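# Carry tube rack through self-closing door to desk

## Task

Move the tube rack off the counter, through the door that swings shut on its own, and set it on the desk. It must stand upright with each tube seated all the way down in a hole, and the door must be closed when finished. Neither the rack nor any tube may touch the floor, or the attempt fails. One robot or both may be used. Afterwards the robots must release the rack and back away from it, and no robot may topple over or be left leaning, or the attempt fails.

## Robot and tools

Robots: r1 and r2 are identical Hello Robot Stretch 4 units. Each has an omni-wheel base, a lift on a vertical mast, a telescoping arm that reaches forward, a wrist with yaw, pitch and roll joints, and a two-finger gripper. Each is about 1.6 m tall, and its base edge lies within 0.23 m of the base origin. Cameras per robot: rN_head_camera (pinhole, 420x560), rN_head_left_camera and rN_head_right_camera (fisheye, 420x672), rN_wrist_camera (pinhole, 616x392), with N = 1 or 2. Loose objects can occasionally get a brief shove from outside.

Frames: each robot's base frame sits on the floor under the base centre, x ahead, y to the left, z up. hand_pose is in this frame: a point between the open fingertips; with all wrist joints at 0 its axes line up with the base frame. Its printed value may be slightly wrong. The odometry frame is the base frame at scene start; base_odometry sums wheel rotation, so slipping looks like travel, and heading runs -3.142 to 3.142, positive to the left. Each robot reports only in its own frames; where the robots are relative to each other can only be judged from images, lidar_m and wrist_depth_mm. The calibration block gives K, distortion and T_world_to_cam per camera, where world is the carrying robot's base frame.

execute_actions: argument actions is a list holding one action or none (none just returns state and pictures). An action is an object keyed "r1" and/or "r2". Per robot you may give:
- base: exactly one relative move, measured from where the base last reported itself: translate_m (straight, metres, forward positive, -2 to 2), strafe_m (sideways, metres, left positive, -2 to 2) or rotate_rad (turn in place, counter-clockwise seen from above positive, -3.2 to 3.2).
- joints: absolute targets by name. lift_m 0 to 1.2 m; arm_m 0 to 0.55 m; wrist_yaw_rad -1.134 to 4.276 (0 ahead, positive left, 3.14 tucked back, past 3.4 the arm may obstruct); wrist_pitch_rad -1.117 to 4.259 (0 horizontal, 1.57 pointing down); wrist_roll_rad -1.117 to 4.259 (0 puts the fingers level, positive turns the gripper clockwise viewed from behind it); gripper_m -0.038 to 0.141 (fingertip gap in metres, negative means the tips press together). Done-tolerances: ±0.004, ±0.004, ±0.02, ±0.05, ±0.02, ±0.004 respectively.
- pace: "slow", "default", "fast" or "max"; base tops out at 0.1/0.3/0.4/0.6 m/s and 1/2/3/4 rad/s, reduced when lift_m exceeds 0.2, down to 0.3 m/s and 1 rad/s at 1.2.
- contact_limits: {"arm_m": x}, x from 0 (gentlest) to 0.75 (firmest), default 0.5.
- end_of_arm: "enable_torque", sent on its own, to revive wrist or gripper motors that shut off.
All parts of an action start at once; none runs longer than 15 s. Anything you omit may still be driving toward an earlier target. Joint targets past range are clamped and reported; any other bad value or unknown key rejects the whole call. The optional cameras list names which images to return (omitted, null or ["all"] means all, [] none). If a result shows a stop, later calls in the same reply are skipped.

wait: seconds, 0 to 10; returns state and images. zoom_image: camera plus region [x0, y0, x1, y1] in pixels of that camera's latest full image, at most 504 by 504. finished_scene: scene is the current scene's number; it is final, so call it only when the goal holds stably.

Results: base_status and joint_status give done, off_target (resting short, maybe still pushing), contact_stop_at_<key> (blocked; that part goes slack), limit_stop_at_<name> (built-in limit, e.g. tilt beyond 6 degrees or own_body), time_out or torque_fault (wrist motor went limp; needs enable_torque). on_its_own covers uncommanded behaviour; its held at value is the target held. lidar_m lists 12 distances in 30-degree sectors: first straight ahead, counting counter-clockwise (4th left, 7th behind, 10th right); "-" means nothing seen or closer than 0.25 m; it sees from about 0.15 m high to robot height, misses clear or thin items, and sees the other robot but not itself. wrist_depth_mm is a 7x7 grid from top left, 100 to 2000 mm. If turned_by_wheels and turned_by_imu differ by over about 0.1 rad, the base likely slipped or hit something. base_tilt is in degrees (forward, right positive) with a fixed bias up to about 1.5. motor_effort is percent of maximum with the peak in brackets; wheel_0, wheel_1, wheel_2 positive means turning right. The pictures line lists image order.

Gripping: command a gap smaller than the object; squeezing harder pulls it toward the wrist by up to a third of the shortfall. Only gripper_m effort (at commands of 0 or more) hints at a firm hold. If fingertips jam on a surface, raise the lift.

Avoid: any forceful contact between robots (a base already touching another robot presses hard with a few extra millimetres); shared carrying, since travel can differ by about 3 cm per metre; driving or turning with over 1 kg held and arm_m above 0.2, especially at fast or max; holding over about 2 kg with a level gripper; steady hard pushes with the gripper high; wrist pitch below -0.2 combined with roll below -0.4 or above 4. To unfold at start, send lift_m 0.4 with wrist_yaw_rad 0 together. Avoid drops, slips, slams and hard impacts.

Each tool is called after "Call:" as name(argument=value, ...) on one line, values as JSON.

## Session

Call:
execute_actions(actions=[], cameras=["r1_head_left_camera","r2_head_left_camera"])

Scene clock: 0.00 s.
r1.base_odometry: x=+0.000 y=+0.000 heading=+0.000 (m, m, rad; r1's odometry frame)
r1.turned_by_wheels: +0.000 (rad since the last result)
r1.turned_by_imu: +0.000 (rad since the last result)
r1.base_tilt: forward=+0.1 right=-0.8 (deg)
r1.lidar_m: 0.96 1.91 2.04 2.51 1.44 0.94 0.67 0.63 0.67 0.75 0.66 0.69
r1.base_status: not commanded
r1.joint_positions: lift_m=+0.262 arm_m=+0.001 wrist_yaw_rad=+3.156 wrist_pitch_rad=-0.007 wrist_roll_rad=-0.016 gripper_m=+0.057
r1.joint_status: not commanded
r1.motor_effort: lift_m=+20 arm_m=+0 wrist_yaw_rad=-3 wrist_pitch_rad=-5 wrist_roll_rad=+1 gripper_m=-4 wheel_0=+0 wheel_1=+1 wheel_2=-1 (%)
r1.hand_pose: x=-0.1175 y=+0.0834 z=+0.4418 quat_wxyz=(-0.007, +0.003, -0.008, +1.000) (m; r1's base frame)
r1.wrist_depth_mm: - 141 141 904 1025 1205 1464 / - 109 141 904 1042 1229 1464 / - 115 143 917 1042 1229 1499 / 147 145 235 917 1042 1229 1499 / 224 732 798 917 1025 1255 1499 / 224 732 203 917 1008 1205 1397 / 221 732 820 - 1008 976 1025
r2.base_odometry: x=+0.000 y=+0.000 heading=+0.000 (m, m, rad; r2's odometry frame)
r2.turned_by_wheels: +0.000 (rad since the last result)
r2.turned_by_imu: +0.000 (rad since the last result)
r2.base_tilt: forward=+0.3 right=+0.2 (deg)
r2.lidar_m: 1.14 1.44 2.38 1.94 1.91 0.91 0.73 0.70 0.79 0.69 0.67 0.73
r2.base_status: not commanded
r2.joint_positions: lift_m=+0.245 arm_m=-0.001 wrist_yaw_rad=+3.210 wrist_pitch_rad=-0.007 wrist_roll_rad=-0.009 gripper_m=+0.057
r2.joint_status: not commanded
r2.motor_effort: lift_m=+21 arm_m=-1 wrist_yaw_rad=+0 wrist_pitch_rad=-5 wrist_roll_rad=+0 gripper_m=-3 wheel_0=+0 wheel_1=+0 wheel_2=+0 (%)
r2.hand_pose: x=-0.1242 y=+0.0675 z=+0.4248 quat_wxyz=(-0.034, +0.004, -0.004, +0.999) (m; r2's base frame)
r2.wrist_depth_mm: - - 134 946 1756 - 1863 / - - 134 931 1025 1118 1708 / - 109 134 931 1025 1138 1255 / - 135 165 946 1025 1138 1464 / 208 798 866 931 1025 1138 1308 / 212 798 200 960 199 1182 1430 / 211 842 917 122 976 1008 1042
pictures: r1_head_left_camera, r2_head_left_camera
Images, in order (width x height): r1_head_left_camera 420x672, r2_head_left_camera 420x672.

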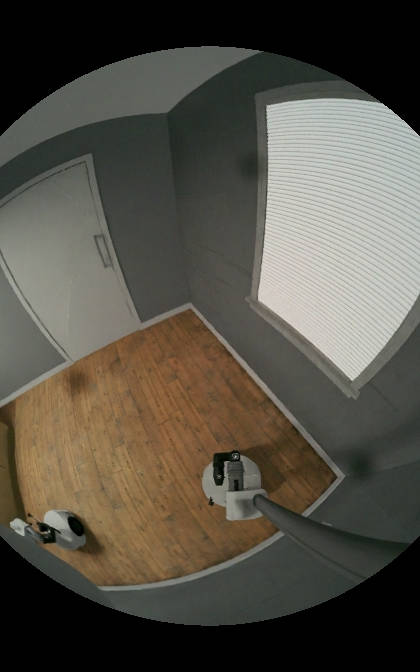

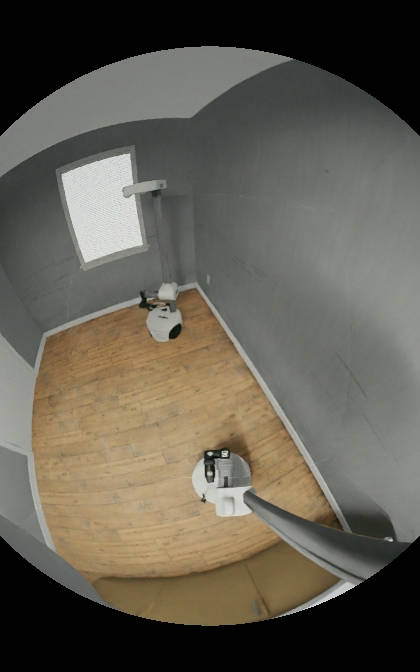

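Call:
execute_actions(actions=[{"r1":{"base":{"rotate_rad":0.52},"joints":{"lift_m":0.9,"wrist_yaw_rad":0,"gripper_m":0.08}},"r2":{"base":{"rotate_rad":-2.7},"joints":{"lift_m":0.85,"wrist_yaw_rad":0,"gripper_m":0.141}}}], cameras=["r1_head_camera","r1_wrist_camera","r2_head_camera","r2_wrist_camera"])

Scene clock: 3.57 s.
r1.base_odometry: x=+0.000 y=+0.000 heading=+0.519 (m, m, rad; r1's odometry frame)
r1.turned_by_wheels: +0.519 (rad since the last result)
r1.turned_by_imu: +0.530 (rad since the last result)
r1.base_tilt: forward=+0.2 right=-0.9 (deg)
r1.lidar_m: 1.91 2.02 2.48 1.43 0.94 0.68 0.64 0.66 0.75 0.64 0.69 0.94
r1.base_status: done
r1.joint_positions: lift_m=+0.900 arm_m=+0.001 wrist_yaw_rad=+0.000 wrist_pitch_rad=-0.007 wrist_roll_rad=-0.016 gripper_m=+0.080
r1.joint_status: all done
r1.motor_effort: lift_m=+24(25) arm_m=+0(0) wrist_yaw_rad=-1(4) wrist_pitch_rad=-5(4) wrist_roll_rad=+1(1) gripper_m=-1(3) wheel_0=-5(9) wheel_1=-2(9) wheel_2=-2(8) (%)
r1.hand_pose: x=+0.4607 y=-0.0874 z=+1.0799 quat_wxyz=(+1.000, -0.008, -0.003, +0.000) (m; r1's base frame)
r1.wrist_depth_mm: 1756 1808 1756 1756 1756 1336 931 / 1808 1756 1756 1756 1756 1366 904 / 1808 1756 1808 1808 1756 1366 917 / 1863 1808 1808 1808 1808 1366 931 / 1863 1863 1808 1756 1756 1366 917 / 1808 1808 1808 1808 1756 1182 904 / 1863 1863 1863 - 1863 1160 931
r2.base_odometry: x=+0.000 y=+0.000 heading=-2.698 (m, m, rad; r2's odometry frame)
r2.turned_by_wheels: -2.698 (rad since the last result)
r2.turned_by_imu: -2.753 (rad since the last result)
r2.base_tilt: forward=+0.2 right=+0.2 (deg)
r2.lidar_m: 0.71 0.76 0.70 0.68 0.70 1.04 1.45 2.52 1.95 1.90 0.97 0.74
r2.base_status: done
r2.joint_positions: lift_m=+0.850 arm_m=-0.001 wrist_yaw_rad=+0.000 wrist_pitch_rad=-0.007 wrist_roll_rad=-0.009 gripper_m=+0.141
r2.joint_status: all done
r2.motor_effort: lift_m=+25(26) arm_m=-1(1) wrist_yaw_rad=+0(7) wrist_pitch_rad=-6(5) wrist_roll_rad=-1(0) gripper_m=+0(2) wheel_0=+6(9) wheel_1=+7(15) wheel_2=+6(13) (%)
r2.hand_pose: x=+0.4581 y=-0.0874 z=+1.0298 quat_wxyz=(+1.000, -0.004, -0.003, +0.000) (m; r2's base frame)
r2.wrist_depth_mm: 1008 1160 1160 1138 1138 1138 1138 / 1008 1160 1160 1138 1160 1118 1138 / 1025 1160 1160 1138 1160 1138 1138 / 1025 1160 1160 1138 1138 1138 1138 / 976 946 991 1025 1078 1160 1160 / 539 508 508 539 500 504 554 / 539 535 530 121 521 517 512
pictures: r1_head_camera, r1_wrist_camera, r2_head_camera, r2_wrist_camera
camera_calibration (this result's frames):
r1_wrist_camera: T_world_to_cam=[[0.0470942, -0.99836, 0.0325514, -0.133997], [-0.0276211, -0.0338767, -0.999044, 1.14244], [0.998508, 0.0461501, -0.0291712, -0.188854], [0, 0, 0, 1]] pos_world=[0.226439, -0.0863595, 1.1402]
r2_wrist_camera: T_world_to_cam=[[-0.0143859, -0.999128, 0.0391991, -0.123243], [-0.0115701, -0.0390342, -0.999171, 1.085], [0.99983, -0.0148275, -0.0109984, -0.222355], [0, 0, 0, 1]] pos_world=[0.233098, -0.0840805, 1.08649]
Images, in order (width x height): r1_head_camera 420x560, r1_wrist_camera 616x392, r2_head_camera 420x560, r2_wrist_camera 616x392.

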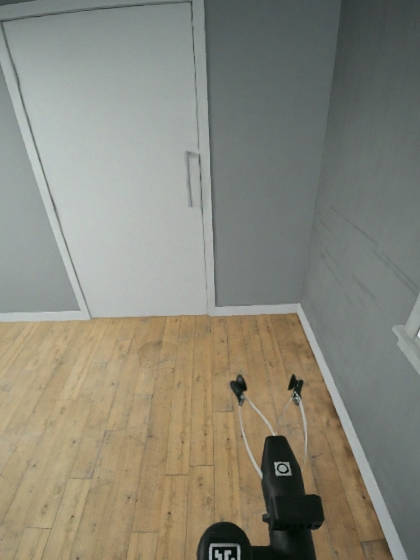

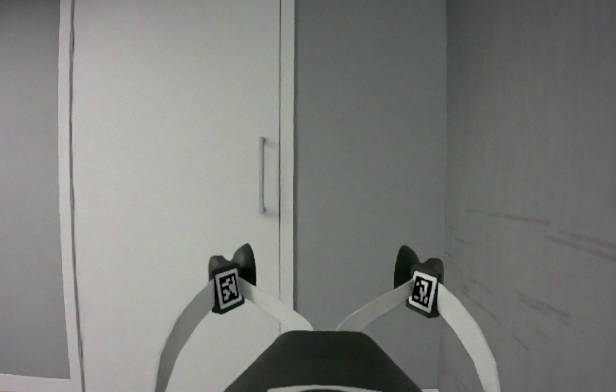

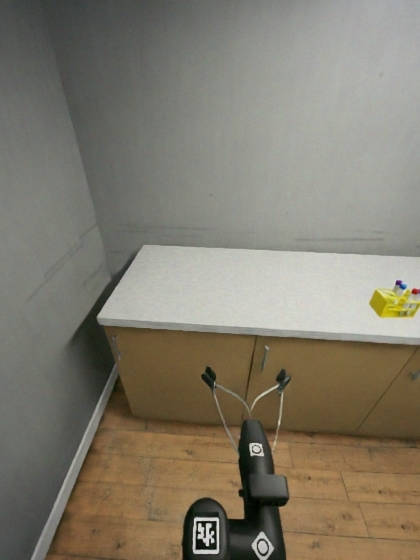

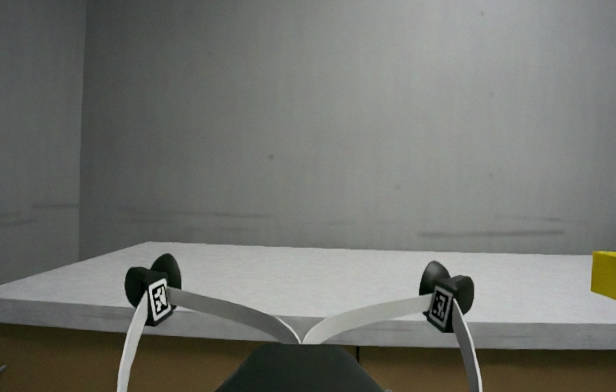

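Call:
execute_actions(actions=[{"r1":{"base":{"strafe_m":0.25}},"r2":{"base":{"strafe_m":-0.64},"joints":{"lift_m":1.2,"wrist_pitch_rad":1.57,"wrist_roll_rad":1.57}}}], cameras=[])

Call:
execute_actions(actions=[{"r1":{"base":{"translate_m":0.95},"joints":{"arm_m":0.3}},"r2":{"base":{"translate_m":0.3},"joints":{"arm_m":0.4}}}], cameras=["r1_wrist_camera","r2_wrist_camera"])

Scene clock: 7.23 s.
r1.base_odometry: x=-0.124 y=+0.217 heading=+0.519 (m, m, rad; r1's odometry frame)
r1.turned_by_wheels: +0.000 (rad since the last result)
r1.turned_by_imu: +0.003 (rad since the last result)
r1.base_tilt: forward=+0.0 right=-0.6 (deg)
r1.lidar_m: 1.89 2.02 1.38 2.14 0.96 0.68 0.64 0.67 0.89 0.91 0.94 1.35
r1.base_status: done
r1.joint_positions: lift_m=+0.900 arm_m=+0.001 wrist_yaw_rad=+0.000 wrist_pitch_rad=-0.007 wrist_roll_rad=-0.016 gripper_m=+0.080
r1.joint_status: not commanded
r1.motor_effort: lift_m=+23(24) arm_m=+0(0) wrist_yaw_rad=-1(3) wrist_pitch_rad=-4(5) wrist_roll_rad=+1(1) gripper_m=-2(1) wheel_0=-3(14) wheel_1=-1(10) wheel_2=+0(0) (%)
r1.hand_pose: x=+0.4607 y=-0.0874 z=+1.0799 quat_wxyz=(+1.000, -0.008, -0.003, +0.000) (m; r1's base frame)
r1.wrist_depth_mm: 1756 1756 1756 1756 1756 1708 1281 / 1808 1756 1756 1756 1808 1756 1281 / 1808 1756 1756 1756 1756 1756 1281 / 1808 1808 1863 1756 1808 1808 1308 / 1808 1863 1808 1808 1756 1808 1281 / 1863 1863 1863 1808 1808 1661 1255 / 1863 1863 1863 - 1808 1618 1281
r2.base_odometry: x=-0.274 y=+0.578 heading=-2.699 (m, m, rad; r2's odometry frame)
r2.turned_by_wheels: +0.000 (rad since the last result)
r2.turned_by_imu: -0.004 (rad since the last result)
r2.base_tilt: forward=+0.2 right=+0.2 (deg)
r2.lidar_m: 0.66 0.70 1.04 1.31 1.41 1.37 2.36 1.75 1.28 1.26 0.92 0.68
r2.base_status: done
r2.joint_positions: lift_m=+1.199 arm_m=-0.001 wrist_yaw_rad=+0.000 wrist_pitch_rad=+1.570 wrist_roll_rad=+1.570 gripper_m=+0.141
r2.joint_status: all done
r2.motor_effort: lift_m=+24(27) arm_m=-1(1) wrist_yaw_rad=+0(0) wrist_pitch_rad=+1(1) wrist_roll_rad=+1(4) gripper_m=-1(1) wheel_0=+2(12) wheel_1=-4(12) wheel_2=+0(6) (%)
r2.hand_pose: x=+0.1698 y=-0.0874 z=+1.0885 quat_wxyz=(+0.501, +0.500, +0.500, -0.499) (m; r2's base frame)
r2.wrist_depth_mm: 715 1042 1281 1308 1336 1336 1336 / 732 1078 1308 1336 1336 1366 1336 / 741 1138 1308 1336 1336 1336 1366 / 759 1281 1308 1308 1118 1336 1366 / 768 1098 1308 1118 1118 1336 322 / 778 976 1308 1336 1118 1366 1366 / 788 1138 1308 121 1336 1366 1366
pictures: none
No camera images: the call's "cameras" was empty. Leave "cameras" out to get every camera's image.

Scene clock: 11.90 s.
r1.base_odometry: x=+0.701 y=+0.689 heading=+0.520 (m, m, rad; r1's odometry frame)
r1.turned_by_wheels: +0.001 (rad since the last result)
r1.turned_by_imu: -0.002 (rad since the last result)
r1.base_tilt: forward=+0.3 right=-0.7 (deg)
r1.lidar_m: 0.95 1.05 1.40 1.58 1.64 1.68 1.58 1.35 0.95 0.89 0.97 1.07
r1.base_status: done
r1.joint_positions: lift_m=+0.900 arm_m=+0.299 wrist_yaw_rad=+0.000 wrist_pitch_rad=-0.007 wrist_roll_rad=-0.016 gripper_m=+0.080
r1.joint_status: all done
r1.motor_effort: lift_m=+23(23) arm_m=+9(10) wrist_yaw_rad=-2(0) wrist_pitch_rad=-4(5) wrist_roll_rad=+1(1) gripper_m=-1(2) wheel_0=+4(10) wheel_1=+3(6) wheel_2=-1(11) (%)
r1.hand_pose: x=+0.7580 y=-0.0874 z=+1.0800 quat_wxyz=(+1.000, -0.008, -0.003, +0.000) (m; r1's base frame)
r1.wrist_depth_mm: 492 492 492 492 477 488 484 / 496 496 496 492 480 488 488 / 500 500 496 500 484 492 492 / 504 508 500 504 488 500 496 / 512 508 504 504 492 500 500 / 512 512 508 508 496 508 504 / 517 517 512 - 512 508 508
r2.base_odometry: x=-0.545 y=+0.449 heading=-2.698 (m, m, rad; r2's odometry frame)
r2.turned_by_wheels: +0.001 (rad since the last result)
r2.turned_by_imu: +0.000 (rad since the last result)
r2.base_tilt: forward=+0.3 right=+0.2 (deg)
r2.lidar_m: 0.35 0.41 0.57 1.29 1.37 2.00 1.58 1.76 1.32 1.25 0.51 0.38
r2.base_status: done
r2.joint_positions: lift_m=+1.199 arm_m=+0.399 wrist_yaw_rad=+0.000 wrist_pitch_rad=+1.570 wrist_roll_rad=+1.570 gripper_m=+0.141
r2.joint_status: all done
r2.motor_effort: lift_m=+25(24) arm_m=+6(7) wrist_yaw_rad=-1(0) wrist_pitch_rad=+1(2) wrist_roll_rad=+1(1) gripper_m=+0(1) wheel_0=+6(9) wheel_1=+6(11) wheel_2=-4(17) (%)
r2.hand_pose: x=+0.5701 y=-0.0874 z=+1.0885 quat_wxyz=(+0.501, +0.500, +0.500, -0.499) (m; r2's base frame)
r2.wrist_depth_mm: 392 397 397 399 404 1336 1336 / 392 397 397 402 404 1336 1336 / 392 399 397 402 404 1366 1336 / 394 397 402 404 404 1138 1336 / 394 397 402 402 404 1118 1366 / 397 399 402 329 330 1366 1366 / 397 399 402 121 410 1366 1366
pictures: r1_wrist_camera, r2_wrist_camera
camera_calibration (this result's frames):
r1_wrist_camera: T_world_to_cam=[[0.0469838, -0.998365, 0.0325549, -0.14795], [-0.0275511, -0.0338737, -0.999046, 1.15066], [0.998516, 0.046042, -0.0290976, -0.485768], [0, 0, 0, 1]] pos_world=[0.5237, -0.0863653, 1.14025]
r2_wrist_camera: T_world_to_cam=[[-0.999411, -0.0316834, 0.0131663, 0.550526], [-0.0314401, 0.999338, 0.0182928, 0.139555], [-0.0137371, 0.0178681, -0.999746, 1.32318], [0, 0, 0, 1]] pos_world=[0.572766, -0.145663, 1.31304]
Images, in order (width x height): r1_wrist_camera 616x392, r2_wrist_camera 616x392.

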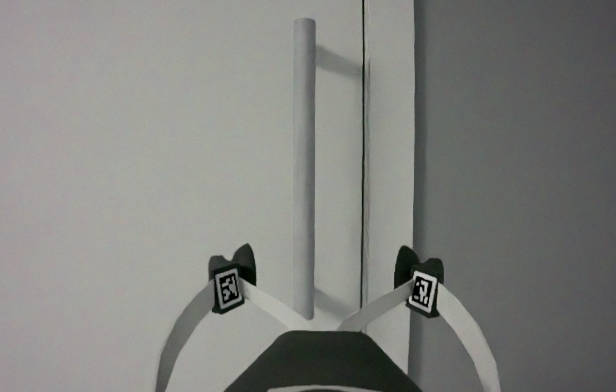

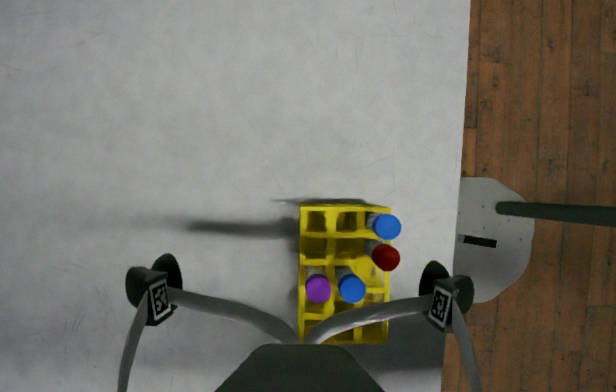

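Call:
execute_actions(actions=[{"r1":{"base":{"strafe_m":0.015},"joints":{"arm_m":0.54,"lift_m":0.95}},"r2":{"base":{"strafe_m":0.025},"joints":{"arm_m":0.362}}}], cameras=["r1_wrist_camera"])

Call:
execute_actions(actions=[{"r1":{"joints":{"gripper_m":-0.03}},"r2":{"joints":{"lift_m":1.068},"pace":"slow"}}], cameras=["r1_wrist_camera","r2_wrist_camera"])

Call:
execute_actions(actions=[{"r1":{"joints":{"arm_m":0.36},"pace":"slow"},"r2":{"joints":{"gripper_m":0.04}}}], cameras=["r1_wrist_camera","r2_wrist_camera","r2_head_right_camera"])

Scene clock: 14.07 s.
r1.base_odometry: x=+0.693 y=+0.701 heading=+0.519 (m, m, rad; r1's odometry frame)
r1.turned_by_wheels: +0.000 (rad since the last result)
r1.turned_by_imu: +0.001 (rad since the last result)
r1.base_tilt: forward=+0.2 right=-0.9 (deg)
r1.lidar_m: 0.94 1.05 1.39 1.55 1.60 1.69 1.59 1.33 0.96 0.92 0.99 1.06
r1.base_status: done
r1.joint_positions: lift_m=+0.950 arm_m=+0.539 wrist_yaw_rad=+0.000 wrist_pitch_rad=-0.007 wrist_roll_rad=-0.016 gripper_m=+0.080
r1.joint_status: all done
r1.motor_effort: lift_m=+24(25) arm_m=+8(7) wrist_yaw_rad=+0(1) wrist_pitch_rad=-4(4) wrist_roll_rad=+1(1) gripper_m=-2(1) wheel_0=-5(11) wheel_1=+2(11) wheel_2=+0(1) (%)
r1.hand_pose: x=+0.9980 y=-0.0874 z=+1.1299 quat_wxyz=(+1.000, -0.008, -0.003, +0.000) (m; r1's base frame)
r1.wrist_depth_mm: 253 253 252 183 251 237 249 / 255 255 254 185 253 238 250 / 257 257 256 186 255 240 253 / 259 259 258 188 256 242 254 / 262 260 259 190 258 245 257 / 264 263 262 186 249 246 259 / 265 265 264 - 263 248 262
r2.base_odometry: x=-0.534 y=+0.427 heading=-2.698 (m, m, rad; r2's odometry frame)
r2.turned_by_wheels: +0.000 (rad since the last result)
r2.turned_by_imu: +0.000 (rad since the last result)
r2.base_tilt: forward=+0.3 right=+0.2 (deg)
r2.lidar_m: 0.37 0.40 0.59 1.27 1.33 1.93 1.56 1.79 1.36 1.29 0.51 0.38
r2.base_status: done
r2.joint_positions: lift_m=+1.199 arm_m=+0.363 wrist_yaw_rad=+0.000 wrist_pitch_rad=+1.570 wrist_roll_rad=+1.570 gripper_m=+0.141
r2.joint_status: all done
r2.motor_effort: lift_m=+24(24) arm_m=-6(8) wrist_yaw_rad=+0(1) wrist_pitch_rad=+1(2) wrist_roll_rad=+1(1) gripper_m=+0(2) wheel_0=-1(11) wheel_1=+2(14) wheel_2=+0(4) (%)
r2.hand_pose: x=+0.5343 y=-0.0874 z=+1.0885 quat_wxyz=(+0.500, +0.500, +0.500, -0.500) (m; r2's base frame)
r2.wrist_depth_mm: 392 397 399 402 404 1336 1336 / 392 394 399 402 407 1336 1336 / 394 397 402 404 404 1366 1366 / 394 397 399 329 407 1118 1336 / 397 399 402 329 407 1118 1336 / 397 397 402 349 410 1366 1336 / 397 399 404 121 410 1336 1336
pictures: r1_wrist_camera
camera_calibration (this result's frames):
r1_wrist_camera: T_world_to_cam=[[0.0469895, -0.998365, 0.0325553, -0.160856], [-0.0275399, -0.0338738, -0.999047, 1.20717], [0.998516, 0.0460482, -0.0290866, -0.72395], [0, 0, 0, 1]] pos_world=[0.76368, -0.086365, 1.1902]
Images, in order (width x height): r1_wrist_camera 616x392.

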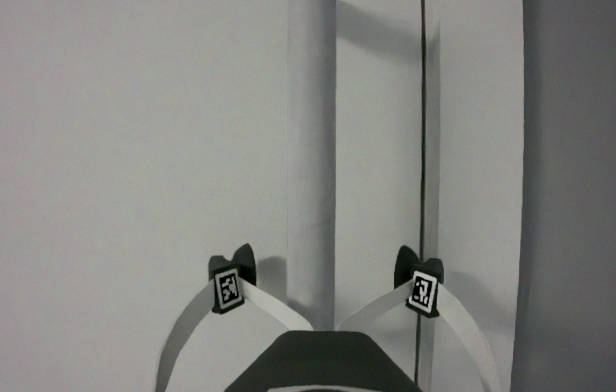

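Scene clock: 15.97 s.
r1.base_odometry: x=+0.693 y=+0.702 heading=+0.520 (m, m, rad; r1's odometry frame)
r1.turned_by_wheels: +0.001 (rad since the last result)
r1.turned_by_imu: +0.001 (rad since the last result)
r1.base_tilt: forward=+0.1 right=-0.6 (deg)
r1.lidar_m: 0.93 1.03 1.41 1.56 1.61 1.68 1.59 1.37 0.96 0.93 0.98 1.05
r1.base_status: not commanded
r1.joint_positions: lift_m=+0.950 arm_m=+0.539 wrist_yaw_rad=+0.004 wrist_pitch_rad=-0.007 wrist_roll_rad=-0.016 gripper_m=-0.030
r1.joint_status: all done
r1.motor_effort: lift_m=+24(24) arm_m=+6(8) wrist_yaw_rad=-11(23) wrist_pitch_rad=-4(5) wrist_roll_rad=+1(1) gripper_m=-15(15) wheel_0=-1(5) wheel_1=+2(2) wheel_2=+4(4) (%)
r1.hand_pose: x=+0.9987 y=-0.0863 z=+1.1299 quat_wxyz=(+1.000, -0.008, -0.003, +0.002) (m; r1's base frame)
r1.wrist_depth_mm: 247 245 244 174 241 236 247 / 249 247 246 175 244 236 248 / 250 250 248 176 245 239 251 / 253 251 249 178 248 241 252 / 255 253 252 179 249 243 255 / 257 256 184 178 189 245 257 / 259 258 256 - 253 246 259
r2.base_odometry: x=-0.534 y=+0.427 heading=-2.698 (m, m, rad; r2's odometry frame)
r2.turned_by_wheels: +0.000 (rad since the last result)
r2.turned_by_imu: +0.000 (rad since the last result)
r2.base_tilt: forward=+0.2 right=+0.2 (deg)
r2.lidar_m: 0.37 0.40 0.60 1.28 1.37 1.92 1.55 1.78 1.33 1.29 0.50 0.37
r2.base_status: not commanded
r2.joint_positions: lift_m=+1.069 arm_m=+0.363 wrist_yaw_rad=+0.000 wrist_pitch_rad=+1.569 wrist_roll_rad=+1.570 gripper_m=+0.141
r2.joint_status: all done
r2.motor_effort: lift_m=+13(24) arm_m=-6(6) wrist_yaw_rad=+0(0) wrist_pitch_rad=+3(3) wrist_roll_rad=+1(1) gripper_m=-1(1) wheel_0=-1(1) wheel_1=+2(2) wheel_2=+0(0) (%)
r2.hand_pose: x=+0.5344 y=-0.0874 z=+0.9584 quat_wxyz=(+0.501, +0.500, +0.500, -0.499) (m; r2's base frame)
r2.wrist_depth_mm: 267 270 271 273 276 278 1205 / 268 270 272 274 276 277 1205 / 268 271 272 274 276 278 1229 / 270 271 272 199 200 278 1205 / 270 271 272 200 200 991 1205 / 271 272 191 153 200 991 1229 / 271 273 273 121 278 1205 1229
pictures: r1_wrist_camera, r2_wrist_camera
camera_calibration (this result's frames):
r1_wrist_camera: T_world_to_cam=[[0.0507783, -0.998179, 0.0325554, -0.163566], [-0.0274113, -0.0339782, -0.999047, 1.20709], [0.998334, 0.0498375, -0.0290867, -0.724255], [0, 0, 0, 1]] pos_world=[0.764442, -0.0861586, 1.1902]
r2_wrist_camera: T_world_to_cam=[[-0.999423, -0.0314497, 0.0128504, 0.516882], [-0.0312122, 0.999346, 0.0182829, 0.140701], [-0.013417, 0.0178713, -0.99975, 1.19247], [0, 0, 0, 1]] pos_world=[0.536974, -0.145664, 1.18296]
Images, in order (width x height): r1_wrist_camera 616x392, r2_wrist_camera 616x392.

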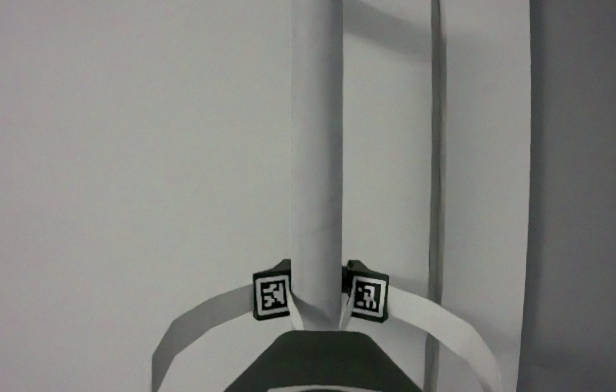

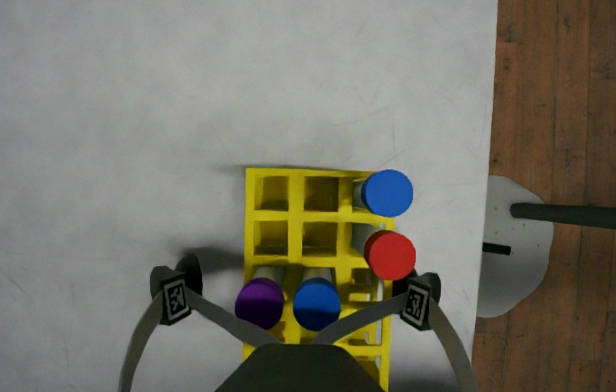

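Scene clock: 19.03 s.
r1.base_odometry: x=+0.693 y=+0.702 heading=+0.521 (m, m, rad; r1's odometry frame)
r1.turned_by_wheels: +0.002 (rad since the last result)
r1.turned_by_imu: +0.003 (rad since the last result)
r1.base_tilt: forward=+0.2 right=-0.7 (deg)
r1.lidar_m: 0.77 0.90 1.41 1.55 1.61 1.68 1.60 1.36 0.95 0.91 0.98 1.05
r1.base_status: not commanded
r1.joint_positions: lift_m=+0.950 arm_m=+0.362 wrist_yaw_rad=+0.019 wrist_pitch_rad=-0.007 wrist_roll_rad=-0.016 gripper_m=-0.030
r1.joint_status: all done
r1.on_its_own: wrist_yaw_rad is at rest, and its effort (-56) is outside its rest range (-13 to +13)
r1.motor_effort: lift_m=+24(24) arm_m=-10(9) wrist_yaw_rad=-56(56) wrist_pitch_rad=-4(4) wrist_roll_rad=+1(1) gripper_m=-14(17) wheel_0=+9(9) wheel_1=+4(5) wheel_2=+11(11) (%)
r1.hand_pose: x=+0.8227 y=-0.0818 z=+1.1299 quat_wxyz=(+1.000, -0.008, -0.003, +0.010) (m; r1's base frame)
r1.wrist_depth_mm: 291 273 255 171 228 413 410 / 293 274 257 173 229 418 413 / 296 278 259 174 231 418 418 / 300 279 262 175 233 421 418 / 301 283 264 177 234 424 424 / 306 286 186 177 186 430 427 / 307 289 270 - 235 433 430
r2.base_odometry: x=-0.534 y=+0.427 heading=-2.698 (m, m, rad; r2's odometry frame)
r2.turned_by_wheels: +0.000 (rad since the last result)
r2.turned_by_imu: +0.000 (rad since the last result)
r2.base_tilt: forward=+0.3 right=+0.2 (deg)
r2.lidar_m: 0.35 0.41 0.60 1.27 1.35 1.97 1.53 1.72 1.34 1.29 0.51 0.39
r2.base_status: not commanded
r2.joint_positions: lift_m=+1.068 arm_m=+0.363 wrist_yaw_rad=+0.000 wrist_pitch_rad=+1.570 wrist_roll_rad=+1.570 gripper_m=+0.040
r2.joint_status: all done
r2.motor_effort: lift_m=+16(16) arm_m=-6(6) wrist_yaw_rad=+0(1) wrist_pitch_rad=+1(4) wrist_roll_rad=+0(2) gripper_m=-18(18) wheel_0=-1(1) wheel_1=+2(2) wheel_2=+0(0) (%)
r2.hand_pose: x=+0.5342 y=-0.0874 z=+0.9581 quat_wxyz=(+0.500, +0.500, +0.500, -0.500) (m; r2's base frame)
r2.wrist_depth_mm: 264 266 268 271 273 276 1205 / 266 267 270 272 273 276 1229 / 266 268 271 271 274 276 1205 / 267 268 270 230 195 277 1205 / 267 268 270 193 212 991 1205 / 267 270 190 193 191 991 1205 / 268 268 271 120 276 741 1229
pictures: r1_wrist_camera, r2_head_right_camera, r2_wrist_camera
camera_calibration (this result's frames):
r1_wrist_camera: T_world_to_cam=[[0.066264, -0.997271, 0.0325449, -0.162801], [-0.0268808, -0.0343889, -0.999047, 1.20195], [0.99744, 0.065326, -0.0290861, -0.546798], [0, 0, 0, 1]] pos_world=[0.588495, -0.0853023, 1.1902]
r2_wrist_camera: T_world_to_cam=[[-0.999412, -0.0314926, 0.0135294, 0.516025], [-0.0312427, 0.999344, 0.0183041, 0.140695], [-0.014097, 0.0178707, -0.999741, 1.19256], [0, 0, 0, 1]] pos_world=[0.536929, -0.145664, 1.1827]
Images, in order (width x height): r1_wrist_camera 616x392, r2_head_right_camera 420x672, r2_wrist_camera 616x392.

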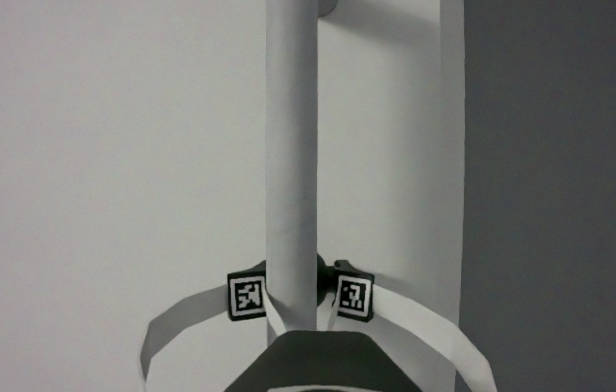

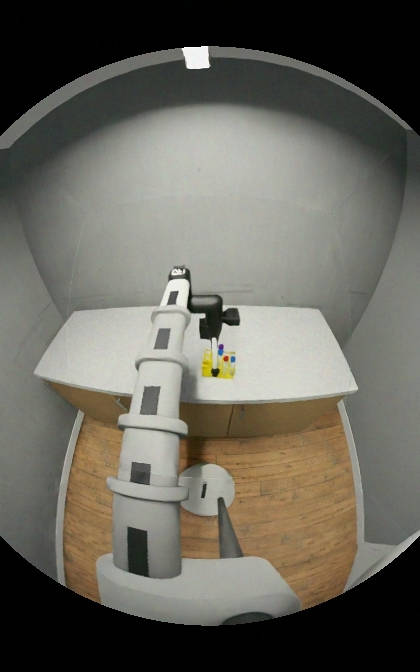

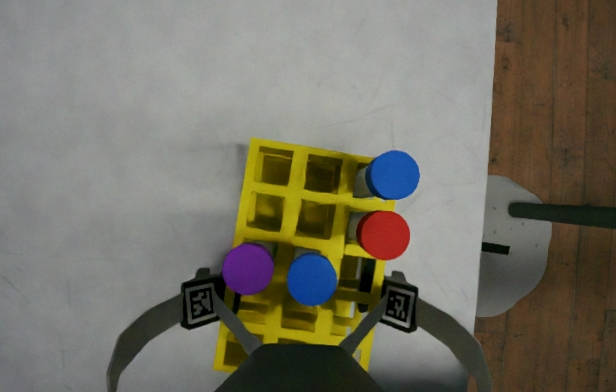

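Call:
execute_actions(actions=[{"r1":{"base":{"strafe_m":0.09},"joints":{"arm_m":0.19},"pace":"slow"},"r2":{"joints":{"lift_m":1.19},"pace":"slow"}}], cameras=["r2_wrist_camera"])

Call:
execute_actions(actions=[{"r1":{"base":{"strafe_m":0.11},"joints":{"arm_m":0.01},"pace":"slow"},"r2":{"joints":{"arm_m":0.1},"base":{"strafe_m":0.85}}}], cameras=[])

Call:
execute_actions(actions=[{"r1":{"base":{"translate_m":-0.42},"joints":{"arm_m":0.41},"pace":"slow"},"r2":{"base":{"translate_m":-1.55}}}], cameras=[])

Call:
execute_actions(actions=[{"r1":{"base":{"strafe_m":0.19},"joints":{"arm_m":0.25},"pace":"slow"},"r2":{"base":{"rotate_rad":-1.58},"pace":"slow"}}], cameras=[])

Call:
execute_actions(actions=[{"r1":{"base":{"strafe_m":0.24},"joints":{"arm_m":0.12},"pace":"slow"}}], cameras=["r1_wrist_camera","r2_head_left_camera","r2_wrist_camera"])

Scene clock: 22.33 s.
r1.base_odometry: x=+0.649 y=+0.780 heading=+0.521 (m, m, rad; r1's odometry frame)
r1.turned_by_wheels: -0.001 (rad since the last result)
r1.turned_by_imu: +0.001 (rad since the last result)
r1.base_tilt: forward=+0.1 right=-0.8 (deg)
r1.lidar_m: 0.59 0.82 1.42 1.47 1.51 1.69 1.59 1.52 1.04 1.00 1.09 0.67
r1.base_status: done
r1.joint_positions: lift_m=+0.950 arm_m=+0.191 wrist_yaw_rad=+0.001 wrist_pitch_rad=-0.007 wrist_roll_rad=-0.016 gripper_m=-0.030
r1.joint_status: all done
r1.motor_effort: lift_m=+24(24) arm_m=-8(12) wrist_yaw_rad=-2(54) wrist_pitch_rad=-4(5) wrist_roll_rad=+1(0) gripper_m=-15(16) wheel_0=-7(15) wheel_1=+1(12) wheel_2=-1(14) (%)
r1.hand_pose: x=+0.6509 y=-0.0873 z=+1.1299 quat_wxyz=(+1.000, -0.008, -0.003, +0.000) (m; r1's base frame)
r1.wrist_depth_mm: 359 317 282 176 231 219 585 / 364 320 283 177 233 221 591 / 368 322 286 179 235 223 597 / 370 327 289 180 236 224 597 / 373 329 291 181 235 226 609 / 379 332 185 182 186 615 615 / 384 338 296 - 234 227 615
r2.base_odometry: x=-0.534 y=+0.427 heading=-2.698 (m, m, rad; r2's odometry frame)
r2.turned_by_wheels: +0.000 (rad since the last result)
r2.turned_by_imu: +0.000 (rad since the last result)
r2.base_tilt: forward=+0.2 right=+0.2 (deg)
r2.lidar_m: 0.37 0.40 0.58 1.29 1.36 1.94 1.47 1.68 1.35 1.29 0.52 0.39
r2.base_status: not commanded
r2.joint_positions: lift_m=+1.190 arm_m=+0.363 wrist_yaw_rad=+0.000 wrist_pitch_rad=+1.570 wrist_roll_rad=+1.570 gripper_m=+0.040
r2.joint_status: all done
r2.motor_effort: lift_m=+26(27) arm_m=-6(6) wrist_yaw_rad=+0(0) wrist_pitch_rad=+1(1) wrist_roll_rad=+0(0) gripper_m=-19(20) wheel_0=-1(1) wheel_1=+2(2) wheel_2=+0(0) (%)
r2.hand_pose: x=+0.5342 y=-0.0874 z=+1.0793 quat_wxyz=(+0.500, +0.500, +0.500, -0.500) (m; r2's base frame)
r2.wrist_depth_mm: 382 387 392 392 394 1336 1336 / 384 387 389 392 394 1336 1336 / 384 384 389 392 397 1366 1366 / 384 389 389 230 195 1118 1336 / 387 387 389 193 212 1118 1336 / 389 387 189 193 191 1336 1336 / 389 387 392 121 399 1336 1336
pictures: r2_wrist_camera
camera_calibration (this result's frames):
r2_wrist_camera: T_world_to_cam=[[-0.999412, -0.0314925, 0.0135287, 0.514385], [-0.0312426, 0.999344, 0.0183041, 0.138477], [-0.0140963, 0.0178707, -0.999741, 1.31372], [0, 0, 0, 1]] pos_world=[0.536928, -0.145664, 1.30389]
Images, in order (width x height): r2_wrist_camera 616x392.

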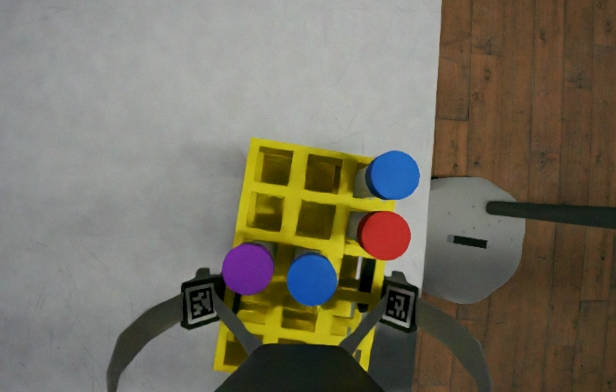

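Scene clock: 26.50 s.
r1.base_odometry: x=+0.594 y=+0.875 heading=+0.520 (m, m, rad; r1's odometry frame)
r1.turned_by_wheels: +0.000 (rad since the last result)
r1.turned_by_imu: -0.003 (rad since the last result)
r1.base_tilt: forward=+0.1 right=-0.8 (deg)
r1.lidar_m: 0.42 0.71 1.40 1.93 1.67 1.69 1.58 1.66 1.16 1.10 1.17 0.47
r1.base_status: done
r1.joint_positions: lift_m=+0.950 arm_m=+0.012 wrist_yaw_rad=+0.000 wrist_pitch_rad=-0.006 wrist_roll_rad=-0.016 gripper_m=-0.030
r1.joint_status: all done
r1.motor_effort: lift_m=+24(24) arm_m=-9(11) wrist_yaw_rad=+0(63) wrist_pitch_rad=-5(6) wrist_roll_rad=+1(1) gripper_m=-17(16) wheel_0=-8(19) wheel_1=+4(6) wheel_2=-3(10) (%)
r1.hand_pose: x=+0.4709 y=-0.0874 z=+1.1298 quat_wxyz=(+1.000, -0.008, -0.003, +0.000) (m; r1's base frame)
r1.wrist_depth_mm: 530 402 319 175 228 201 768 / 530 404 320 177 229 203 778 / 530 407 322 178 231 205 778 / 544 410 325 179 232 206 778 / 554 415 327 180 229 207 788 / 564 421 306 180 186 207 788 / 580 430 334 - 226 213 809
r2.base_odometry: x=-0.170 y=-0.341 heading=-2.698 (m, m, rad; r2's odometry frame)
r2.turned_by_wheels: +0.000 (rad since the last result)
r2.turned_by_imu: +0.004 (rad since the last result)
r2.base_tilt: forward=+0.3 right=+0.2 (deg)
r2.lidar_m: 0.43 0.47 0.44 0.42 0.45 0.68 2.28 1.69 2.21 1.42 0.59 0.26
r2.base_status: done
r2.joint_positions: lift_m=+1.190 arm_m=+0.101 wrist_yaw_rad=+0.000 wrist_pitch_rad=+1.570 wrist_roll_rad=+1.570 gripper_m=+0.040
r2.joint_status: all done
r2.motor_effort: lift_m=+25(26) arm_m=-6(7) wrist_yaw_rad=+0(1) wrist_pitch_rad=+0(2) wrist_roll_rad=+0(0) gripper_m=-19(18) wheel_0=-4(13) wheel_1=+6(14) wheel_2=+0(1) (%)
r2.hand_pose: x=+0.2722 y=-0.0874 z=+1.0794 quat_wxyz=(+0.500, +0.500, +0.500, -0.500) (m; r2's base frame)
r2.wrist_depth_mm: 384 387 768 1336 1336 1308 1336 / 384 389 820 1308 1308 1336 1366 / 387 387 759 1308 1336 1336 1366 / 387 389 691 230 189 1308 1336 / 387 392 634 193 212 1336 1366 / 387 392 190 192 191 1336 1336 / 387 389 715 120 1229 1229 1308
pictures: none
No camera images: the call's "cameras" was empty. Leave "cameras" out to get every camera's image.

Scene clock: 33.17 s.
r1.base_odometry: x=+0.230 y=+0.666 heading=+0.521 (m, m, rad; r1's odometry frame)
r1.turned_by_wheels: +0.001 (rad since the last result)
r1.turned_by_imu: +0.006 (rad since the last result)
r1.base_tilt: forward=+0.0 right=-0.8 (deg)
r1.lidar_m: 0.81 1.24 1.97 1.91 1.73 0.53 0.48 0.48 1.17 1.11 1.16 1.48
r1.base_status: done
r1.joint_positions: lift_m=+0.950 arm_m=+0.409 wrist_yaw_rad=+0.009 wrist_pitch_rad=-0.008 wrist_roll_rad=-0.016 gripper_m=-0.030
r1.joint_status: all done
r1.on_its_own: wrist_yaw_rad is at rest, and its effort (-26) is outside its rest range (-13 to +13)
r1.motor_effort: lift_m=+24(24) arm_m=+6(8) wrist_yaw_rad=-26(27) wrist_pitch_rad=-2(6) wrist_roll_rad=+1(2) gripper_m=-16(18) wheel_0=+0(9) wheel_1=+0(7) wheel_2=+12(13) (%)
r1.hand_pose: x=+0.8692 y=-0.0848 z=+1.1301 quat_wxyz=(+1.000, -0.008, -0.004, +0.005) (m; r1's base frame)
r1.wrist_depth_mm: 585 424 324 177 224 198 778 / 585 424 327 178 225 199 778 / 591 424 329 179 227 201 788 / 597 433 330 180 229 206 798 / 609 436 334 182 225 206 798 / 621 445 186 181 188 203 809 / 647 452 342 - 222 204 820
r2.base_odometry: x=+1.230 y=+0.324 heading=-2.698 (m, m, rad; r2's odometry frame)
r2.turned_by_wheels: -0.001 (rad since the last result)
r2.turned_by_imu: +0.003 (rad since the last result)
r2.base_tilt: forward=+0.3 right=+0.2 (deg)
r2.lidar_m: 1.73 0.71 0.52 0.50 0.52 0.83 1.07 1.16 0.54 0.41 0.51 0.25
r2.base_status: done
r2.joint_positions: lift_m=+1.190 arm_m=+0.101 wrist_yaw_rad=+0.000 wrist_pitch_rad=+1.570 wrist_roll_rad=+1.570 gripper_m=+0.040
r2.joint_status: not commanded
r2.motor_effort: lift_m=+25(25) arm_m=-6(6) wrist_yaw_rad=+0(0) wrist_pitch_rad=+1(2) wrist_roll_rad=+0(0) gripper_m=-18(20) wheel_0=-5(10) wheel_1=-7(12) wheel_2=+4(14) (%)
r2.hand_pose: x=+0.2722 y=-0.0874 z=+1.0794 quat_wxyz=(+0.500, +0.500, +0.500, -0.500) (m; r2's base frame)
r2.wrist_depth_mm: 1281 1281 1281 1281 1098 1336 1336 / 1281 1308 1308 1308 1138 1308 1336 / 1308 1281 1336 1308 1336 1336 1336 / 1308 1281 1308 229 175 1308 1336 / 1308 1281 1308 193 212 1308 1366 / 1281 1308 188 192 191 1336 1366 / 1255 1229 1205 120 1336 1336 1366
pictures: none
No camera images: the call's "cameras" was empty. Leave "cameras" out to get every camera's image.

Scene clock: 36.20 s.
r1.base_odometry: x=+0.136 y=+0.831 heading=+0.521 (m, m, rad; r1's odometry frame)
r1.turned_by_wheels: +0.000 (rad since the last result)
r1.turned_by_imu: +0.001 (rad since the last result)
r1.base_tilt: forward=+0.1 right=-0.6 (deg)
r1.lidar_m: 0.64 1.30 1.82 1.74 1.75 1.27 0.52 0.42 0.46 1.30 1.40 0.66
r1.base_status: done
r1.joint_positions: lift_m=+0.950 arm_m=+0.251 wrist_yaw_rad=-0.004 wrist_pitch_rad=-0.007 wrist_roll_rad=-0.016 gripper_m=-0.030
r1.joint_status: all done
r1.motor_effort: lift_m=+24(24) arm_m=-7(11) wrist_yaw_rad=+10(29) wrist_pitch_rad=-4(4) wrist_roll_rad=+2(2) gripper_m=-16(18) wheel_0=-10(12) wheel_1=+2(9) wheel_2=+2(9) (%)
r1.hand_pose: x=+0.7104 y=-0.0885 z=+1.1300 quat_wxyz=(+1.000, -0.008, -0.003, -0.002) (m; r1's base frame)
r1.wrist_depth_mm: 946 723 413 291 218 182 - / 960 723 415 294 220 184 165 / 960 732 415 294 222 185 166 / 976 741 421 298 223 186 167 / 976 759 424 196 216 187 167 / 976 778 366 173 185 177 168 / 991 809 436 - 218 177 168
r2.base_odometry: x=+1.230 y=+0.324 heading=+2.006 (m, m, rad; r2's odometry frame)
r2.turned_by_wheels: -1.579 (rad since the last result)
r2.turned_by_imu: -1.610 (rad since the last result)
r2.base_tilt: forward=+0.2 right=+0.2 (deg)
r2.lidar_m: 0.49 0.46 2.04 1.71 0.72 0.53 0.51 0.54 0.77 1.06 1.11 0.27
r2.base_status: done
r2.joint_positions: lift_m=+1.190 arm_m=+0.101 wrist_yaw_rad=+0.000 wrist_pitch_rad=+1.570 wrist_roll_rad=+1.570 gripper_m=+0.040
r2.joint_status: not commanded
r2.motor_effort: lift_m=+25(25) arm_m=-6(6) wrist_yaw_rad=+0(1) wrist_pitch_rad=+1(1) wrist_roll_rad=+1(1) gripper_m=-18(18) wheel_0=+6(9) wheel_1=+6(11) wheel_2=+6(10) (%)
r2.hand_pose: x=+0.2722 y=-0.0874 z=+1.0794 quat_wxyz=(+0.500, +0.500, +0.500, -0.500) (m; r2's base frame)
r2.wrist_depth_mm: 1281 1281 1308 1281 1308 1308 1098 / 1281 1281 1281 1308 1308 1336 1098 / 1281 1308 1281 1308 1308 1336 1098 / 1308 1281 1308 231 195 1336 1025 / 1281 1281 1078 193 212 1336 1008 / 1308 1078 184 191 191 1336 1042 / 1281 559 1078 120 1336 1255 1025
pictures: none
No camera images: the call's "cameras" was empty. Leave "cameras" out to get every camera's image.

Scene clock: 39.73 s.
r1.base_odometry: x=+0.016 y=+1.039 heading=+0.520 (m, m, rad; r1's odometry frame)
r1.turned_by_wheels: +0.000 (rad since the last result)
r1.turned_by_imu: +0.002 (rad since the last result)
r1.base_tilt: forward=-0.2 right=-0.6 (deg)
r1.lidar_m: 0.50 1.45 1.56 1.49 1.58 1.26 1.19 0.62 0.59 1.54 1.64 0.51
r1.base_status: done
r1.joint_positions: lift_m=+0.950 arm_m=+0.121 wrist_yaw_rad=-0.003 wrist_pitch_rad=-0.007 wrist_roll_rad=-0.016 gripper_m=-0.030
r1.joint_status: all done
r1.motor_effort: lift_m=+24(24) arm_m=-7(23) wrist_yaw_rad=+9(78) wrist_pitch_rad=-5(8) wrist_roll_rad=+1(1) gripper_m=-15(23) wheel_0=-7(17) wheel_1=+2(6) wheel_2=-1(20) (%)
r1.hand_pose: x=+0.5803 y=-0.0883 z=+1.1299 quat_wxyz=(+1.000, -0.008, -0.003, -0.002) (m; r1's base frame)
r1.wrist_depth_mm: 1078 1078 904 370 221 168 - / 1078 1060 904 174 224 170 143 / 1098 1078 904 174 224 171 144 / 1098 1118 917 175 226 172 144 / 1118 1098 946 176 226 172 145 / 1118 1138 585 170 184 165 144 / 1118 1118 991 - 215 155 -
r2.base_odometry: x=+1.230 y=+0.324 heading=+2.006 (m, m, rad; r2's odometry frame)
r2.turned_by_wheels: +0.000 (rad since the last result)
r2.turned_by_imu: +0.000 (rad since the last result)
r2.base_tilt: forward=+0.2 right=+0.2 (deg)
r2.lidar_m: 1.12 0.58 0.71 1.76 0.70 0.50 0.51 0.54 0.78 1.07 1.14 0.25
r2.base_status: not commanded
r2.joint_positions: lift_m=+1.190 arm_m=+0.101 wrist_yaw_rad=+0.000 wrist_pitch_rad=+1.570 wrist_roll_rad=+1.570 gripper_m=+0.040
r2.joint_status: not commanded
r2.motor_effort: lift_m=+25(25) arm_m=-6(6) wrist_yaw_rad=+0(0) wrist_pitch_rad=+1(1) wrist_roll_rad=+1(0) gripper_m=-19(19) wheel_0=+6(6) wheel_1=+6(6) wheel_2=+6(6) (%)
r2.hand_pose: x=+0.2722 y=-0.0874 z=+1.0794 quat_wxyz=(+0.500, +0.500, +0.500, -0.500) (m; r2's base frame)
r2.wrist_depth_mm: 1281 1308 1281 1308 1308 1336 1098 / 1281 1281 1281 1308 1308 1308 1098 / 1255 1281 1281 1308 1336 1336 1098 / 1281 1281 1308 231 174 1308 1042 / 1255 1281 1308 193 218 1336 1008 / 1308 1281 184 192 191 1308 1042 / 1308 1098 991 120 1308 1281 1025
pictures: r1_wrist_camera, r2_head_left_camera, r2_wrist_camera
camera_calibration (this result's frames):
r1_wrist_camera: T_world_to_cam=[[0.0438886, -0.998507, 0.032522, -0.140302], [-0.0278674, -0.0337643, -0.999041, 1.19577], [0.998648, 0.0429402, -0.0293076, -0.307006], [0, 0, 0, 1]] pos_world=[0.346072, -0.0865349, 1.19019]
r2_wrist_camera: T_world_to_cam=[[-0.999419, -0.0313158, 0.0134168, 0.252674], [-0.0310679, 0.99935, 0.0183007, 0.130246], [-0.0139812, 0.0178732, -0.999743, 1.31008], [0, 0, 0, 1]] pos_world=[0.274891, -0.145664, 1.30397]
Images, in order (width x height): r1_wrist_camera 616x392, r2_head_left_camera 420x672, r2_wrist_camera 616x392.

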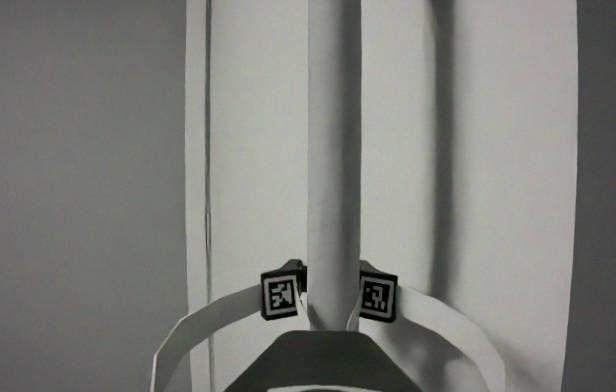

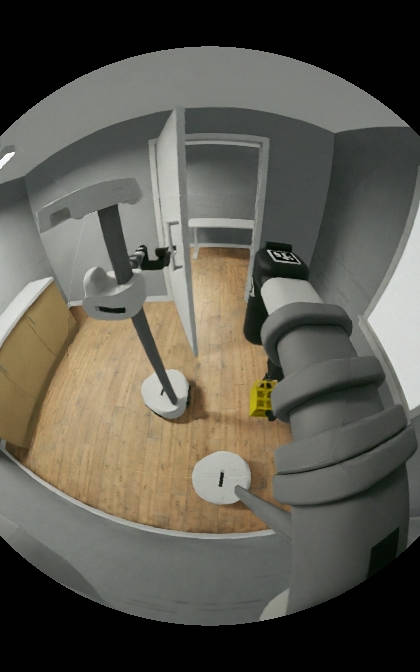

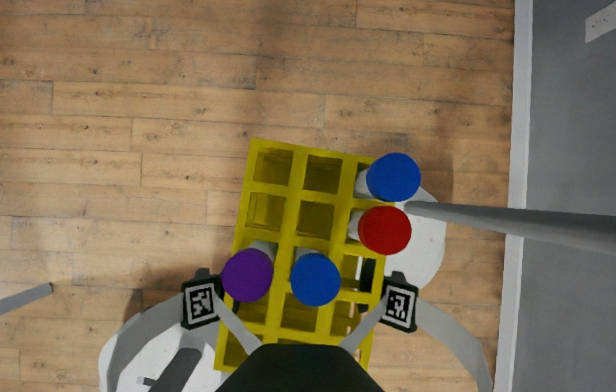

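Call:
execute_actions(actions=[{"r1":{"base":{"strafe_m":0.17},"joints":{"arm_m":0.1,"wrist_yaw_rad":-0.25},"pace":"slow"}}], cameras=[])

Call:
execute_actions(actions=[{"r1":{"base":{"strafe_m":0.17},"joints":{"arm_m":0.11,"wrist_yaw_rad":-0.5},"pace":"slow"},"r2":{"base":{"translate_m":0.6}}}], cameras=["r2_head_left_camera","r2_head_right_camera"])

Scene clock: 43.33 s.
torque_fault: r1.wrist_yaw_rad switched itself off since the last result.
r1.base_odometry: x=-0.068 y=+1.186 heading=+0.520 (m, m, rad; r1's odometry frame)
r1.turned_by_wheels: +0.000 (rad since the last result)
r1.turned_by_imu: +0.037 (rad since the last result)
r1.base_tilt: forward=+0.0 right=-0.8 (deg)
r1.lidar_m: 0.52 1.46 1.38 1.33 1.42 1.22 1.18 0.72 0.69 1.70 1.83 0.47
r1.base_status: done
r1.joint_positions: lift_m=+0.950 arm_m=+0.101 wrist_yaw_rad=-0.190 wrist_pitch_rad=-0.007 wrist_roll_rad=-0.016 gripper_m=-0.030
r1.joint_status: wrist_yaw_rad torque_fault (moved -0.187 of -0.247); the others done
r1.on_its_own: wrist_yaw_rad is off since a torque_fault, until you send "end_of_arm": "enable_torque" (your -0.250 is given up)
r1.motor_effort: lift_m=+20(24) arm_m=-7(19) wrist_yaw_rad=-1(99) wrist_pitch_rad=-5(19) wrist_roll_rad=+0(1) gripper_m=-16(24) wheel_0=-8(21) wheel_1=+3(8) wheel_2=+2(23) (%)
r1.hand_pose: x=+0.5389 y=-0.1403 z=+1.1301 quat_wxyz=(+0.995, -0.008, -0.002, -0.095) (m; r1's base frame)
r1.wrist_depth_mm: 1025 1042 931 177 236 171 - / 1025 1060 917 178 239 172 145 / 1042 1078 931 179 240 174 146 / 1042 1078 946 180 241 174 146 / 1060 1078 946 181 229 175 146 / 1078 1078 185 182 187 167 146 / 1078 1078 991 - 218 160 -
r2.base_odometry: x=+1.230 y=+0.324 heading=+2.006 (m, m, rad; r2's odometry frame)
r2.turned_by_wheels: +0.000 (rad since the last result)
r2.turned_by_imu: +0.000 (rad since the last result)
r2.base_tilt: forward=+0.3 right=+0.2 (deg)
r2.lidar_m: 2.09 0.71 0.70 1.76 0.71 0.53 0.50 0.51 0.78 1.07 1.13 0.27
r2.base_status: not commanded
r2.joint_positions: lift_m=+1.190 arm_m=+0.101 wrist_yaw_rad=+0.000 wrist_pitch_rad=+1.570 wrist_roll_rad=+1.570 gripper_m=+0.040
r2.joint_status: not commanded
r2.motor_effort: lift_m=+25(25) arm_m=-6(6) wrist_yaw_rad=+0(0) wrist_pitch_rad=+1(1) wrist_roll_rad=+1(0) gripper_m=-19(20) wheel_0=+6(6) wheel_1=+6(6) wheel_2=+6(6) (%)
r2.hand_pose: x=+0.2722 y=-0.0874 z=+1.0794 quat_wxyz=(+0.500, +0.500, +0.500, -0.500) (m; r2's base frame)
r2.wrist_depth_mm: 1281 1281 1281 1308 1308 1308 1098 / 1281 1308 1308 1308 1336 1336 1098 / 1281 1281 1308 1308 1308 1308 1098 / 1281 1308 1308 230 174 1336 1025 / 1281 1308 1308 192 217 1336 1025 / 1281 1308 185 192 191 1336 1042 / 1281 1138 1118 121 1336 1281 1025
pictures: none
No camera images: the call's "cameras" was empty. Leave "cameras" out to get every camera's image.

not run: a stop came earlier in this reply.

A limp yaw works as a tow link.

Call:
execute_actions(actions=[{"r1":{"base":{"strafe_m":0.15},"pace":"slow"},"r2":{"base":{"translate_m":0.6}}}], cameras=["r2_head_left_camera","r2_head_right_camera"])

Scene clock: 47.43 s.
r1.base_odometry: x=-0.143 y=+1.316 heading=+0.520 (m, m, rad; r1's odometry frame)
r1.turned_by_wheels: +0.000 (rad since the last result)
r1.turned_by_imu: +0.002 (rad since the last result)
r1.base_tilt: forward=+0.1 right=-0.7 (deg)
r1.lidar_m: 0.77 1.48 1.22 1.18 1.25 1.24 1.17 1.25 0.61 0.55 0.75 0.46
r1.base_status: done
r1.joint_positions: lift_m=+0.950 arm_m=+0.101 wrist_yaw_rad=-0.277 wrist_pitch_rad=-0.007 wrist_roll_rad=-0.016 gripper_m=-0.030
r1.joint_status: not commanded
r1.on_its_own: wrist_yaw_rad is off since a torque_fault, until you send "end_of_arm": "enable_torque" (your -0.250 is given up)
r1.motor_effort: lift_m=+20(20) arm_m=-7(7) wrist_yaw_rad=-2(1) wrist_pitch_rad=-5(5) wrist_roll_rad=+1(0) gripper_m=-15(16) wheel_0=-9(12) wheel_1=+4(7) wheel_2=+0(1) (%)
r1.hand_pose: x=+0.5257 y=-0.1630 z=+1.1301 quat_wxyz=(+0.990, -0.008, -0.002, -0.138) (m; r1's base frame)
r1.wrist_depth_mm: 976 1042 1060 179 241 170 - / 991 1042 1078 180 243 171 142 / 1008 1060 1078 180 245 172 143 / 1008 1060 1078 182 246 173 144 / 1025 1060 1098 183 233 173 144 / 1042 1060 699 180 186 165 144 / 1025 1078 1118 - 220 154 -
r2.base_odometry: x=+0.977 y=+0.868 heading=+2.007 (m, m, rad; r2's odometry frame)
r2.turned_by_wheels: +0.000 (rad since the last result)
r2.turned_by_imu: -0.001 (rad since the last result)
r2.base_tilt: forward=+0.3 right=+0.2 (deg)
r2.lidar_m: 2.82 0.67 0.56 0.56 1.54 1.15 1.10 1.18 1.12 1.06 1.16 0.26
r2.base_status: done
r2.joint_positions: lift_m=+1.190 arm_m=+0.101 wrist_yaw_rad=+0.000 wrist_pitch_rad=+1.570 wrist_roll_rad=+1.570 gripper_m=+0.040
r2.joint_status: not commanded
r2.motor_effort: lift_m=+25(25) arm_m=-6(6) wrist_yaw_rad=+0(0) wrist_pitch_rad=+1(2) wrist_roll_rad=+0(0) gripper_m=-19(19) wheel_0=+4(10) wheel_1=+4(11) wheel_2=-4(17) (%)
r2.hand_pose: x=+0.2722 y=-0.0874 z=+1.0794 quat_wxyz=(+0.500, +0.500, +0.500, -0.500) (m; r2's base frame)
r2.wrist_depth_mm: 1281 1281 1281 1308 1308 1336 1308 / 1281 1281 1308 1308 1308 1336 1336 / 1281 1281 1281 1308 1308 1336 1336 / 1308 1281 1308 230 191 1336 1366 / 1281 1281 1308 193 212 1336 1308 / 1281 1308 189 192 192 1336 1336 / 1308 1308 1182 121 1308 1336 1336
pictures: r2_head_left_camera, r2_head_right_camera
Images, in order (width x height): r2_head_left_camera 420x672, r2_head_right_camera 420x672.

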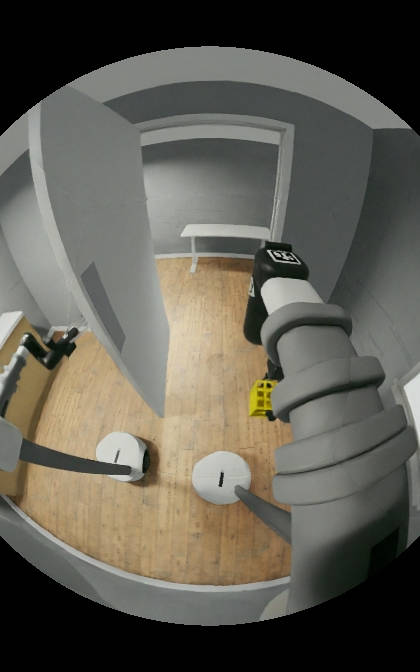

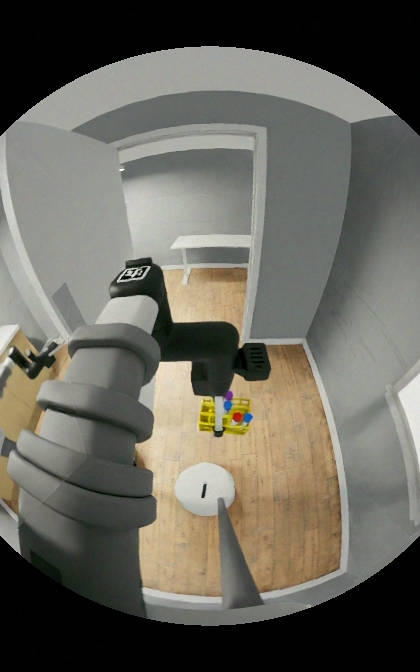

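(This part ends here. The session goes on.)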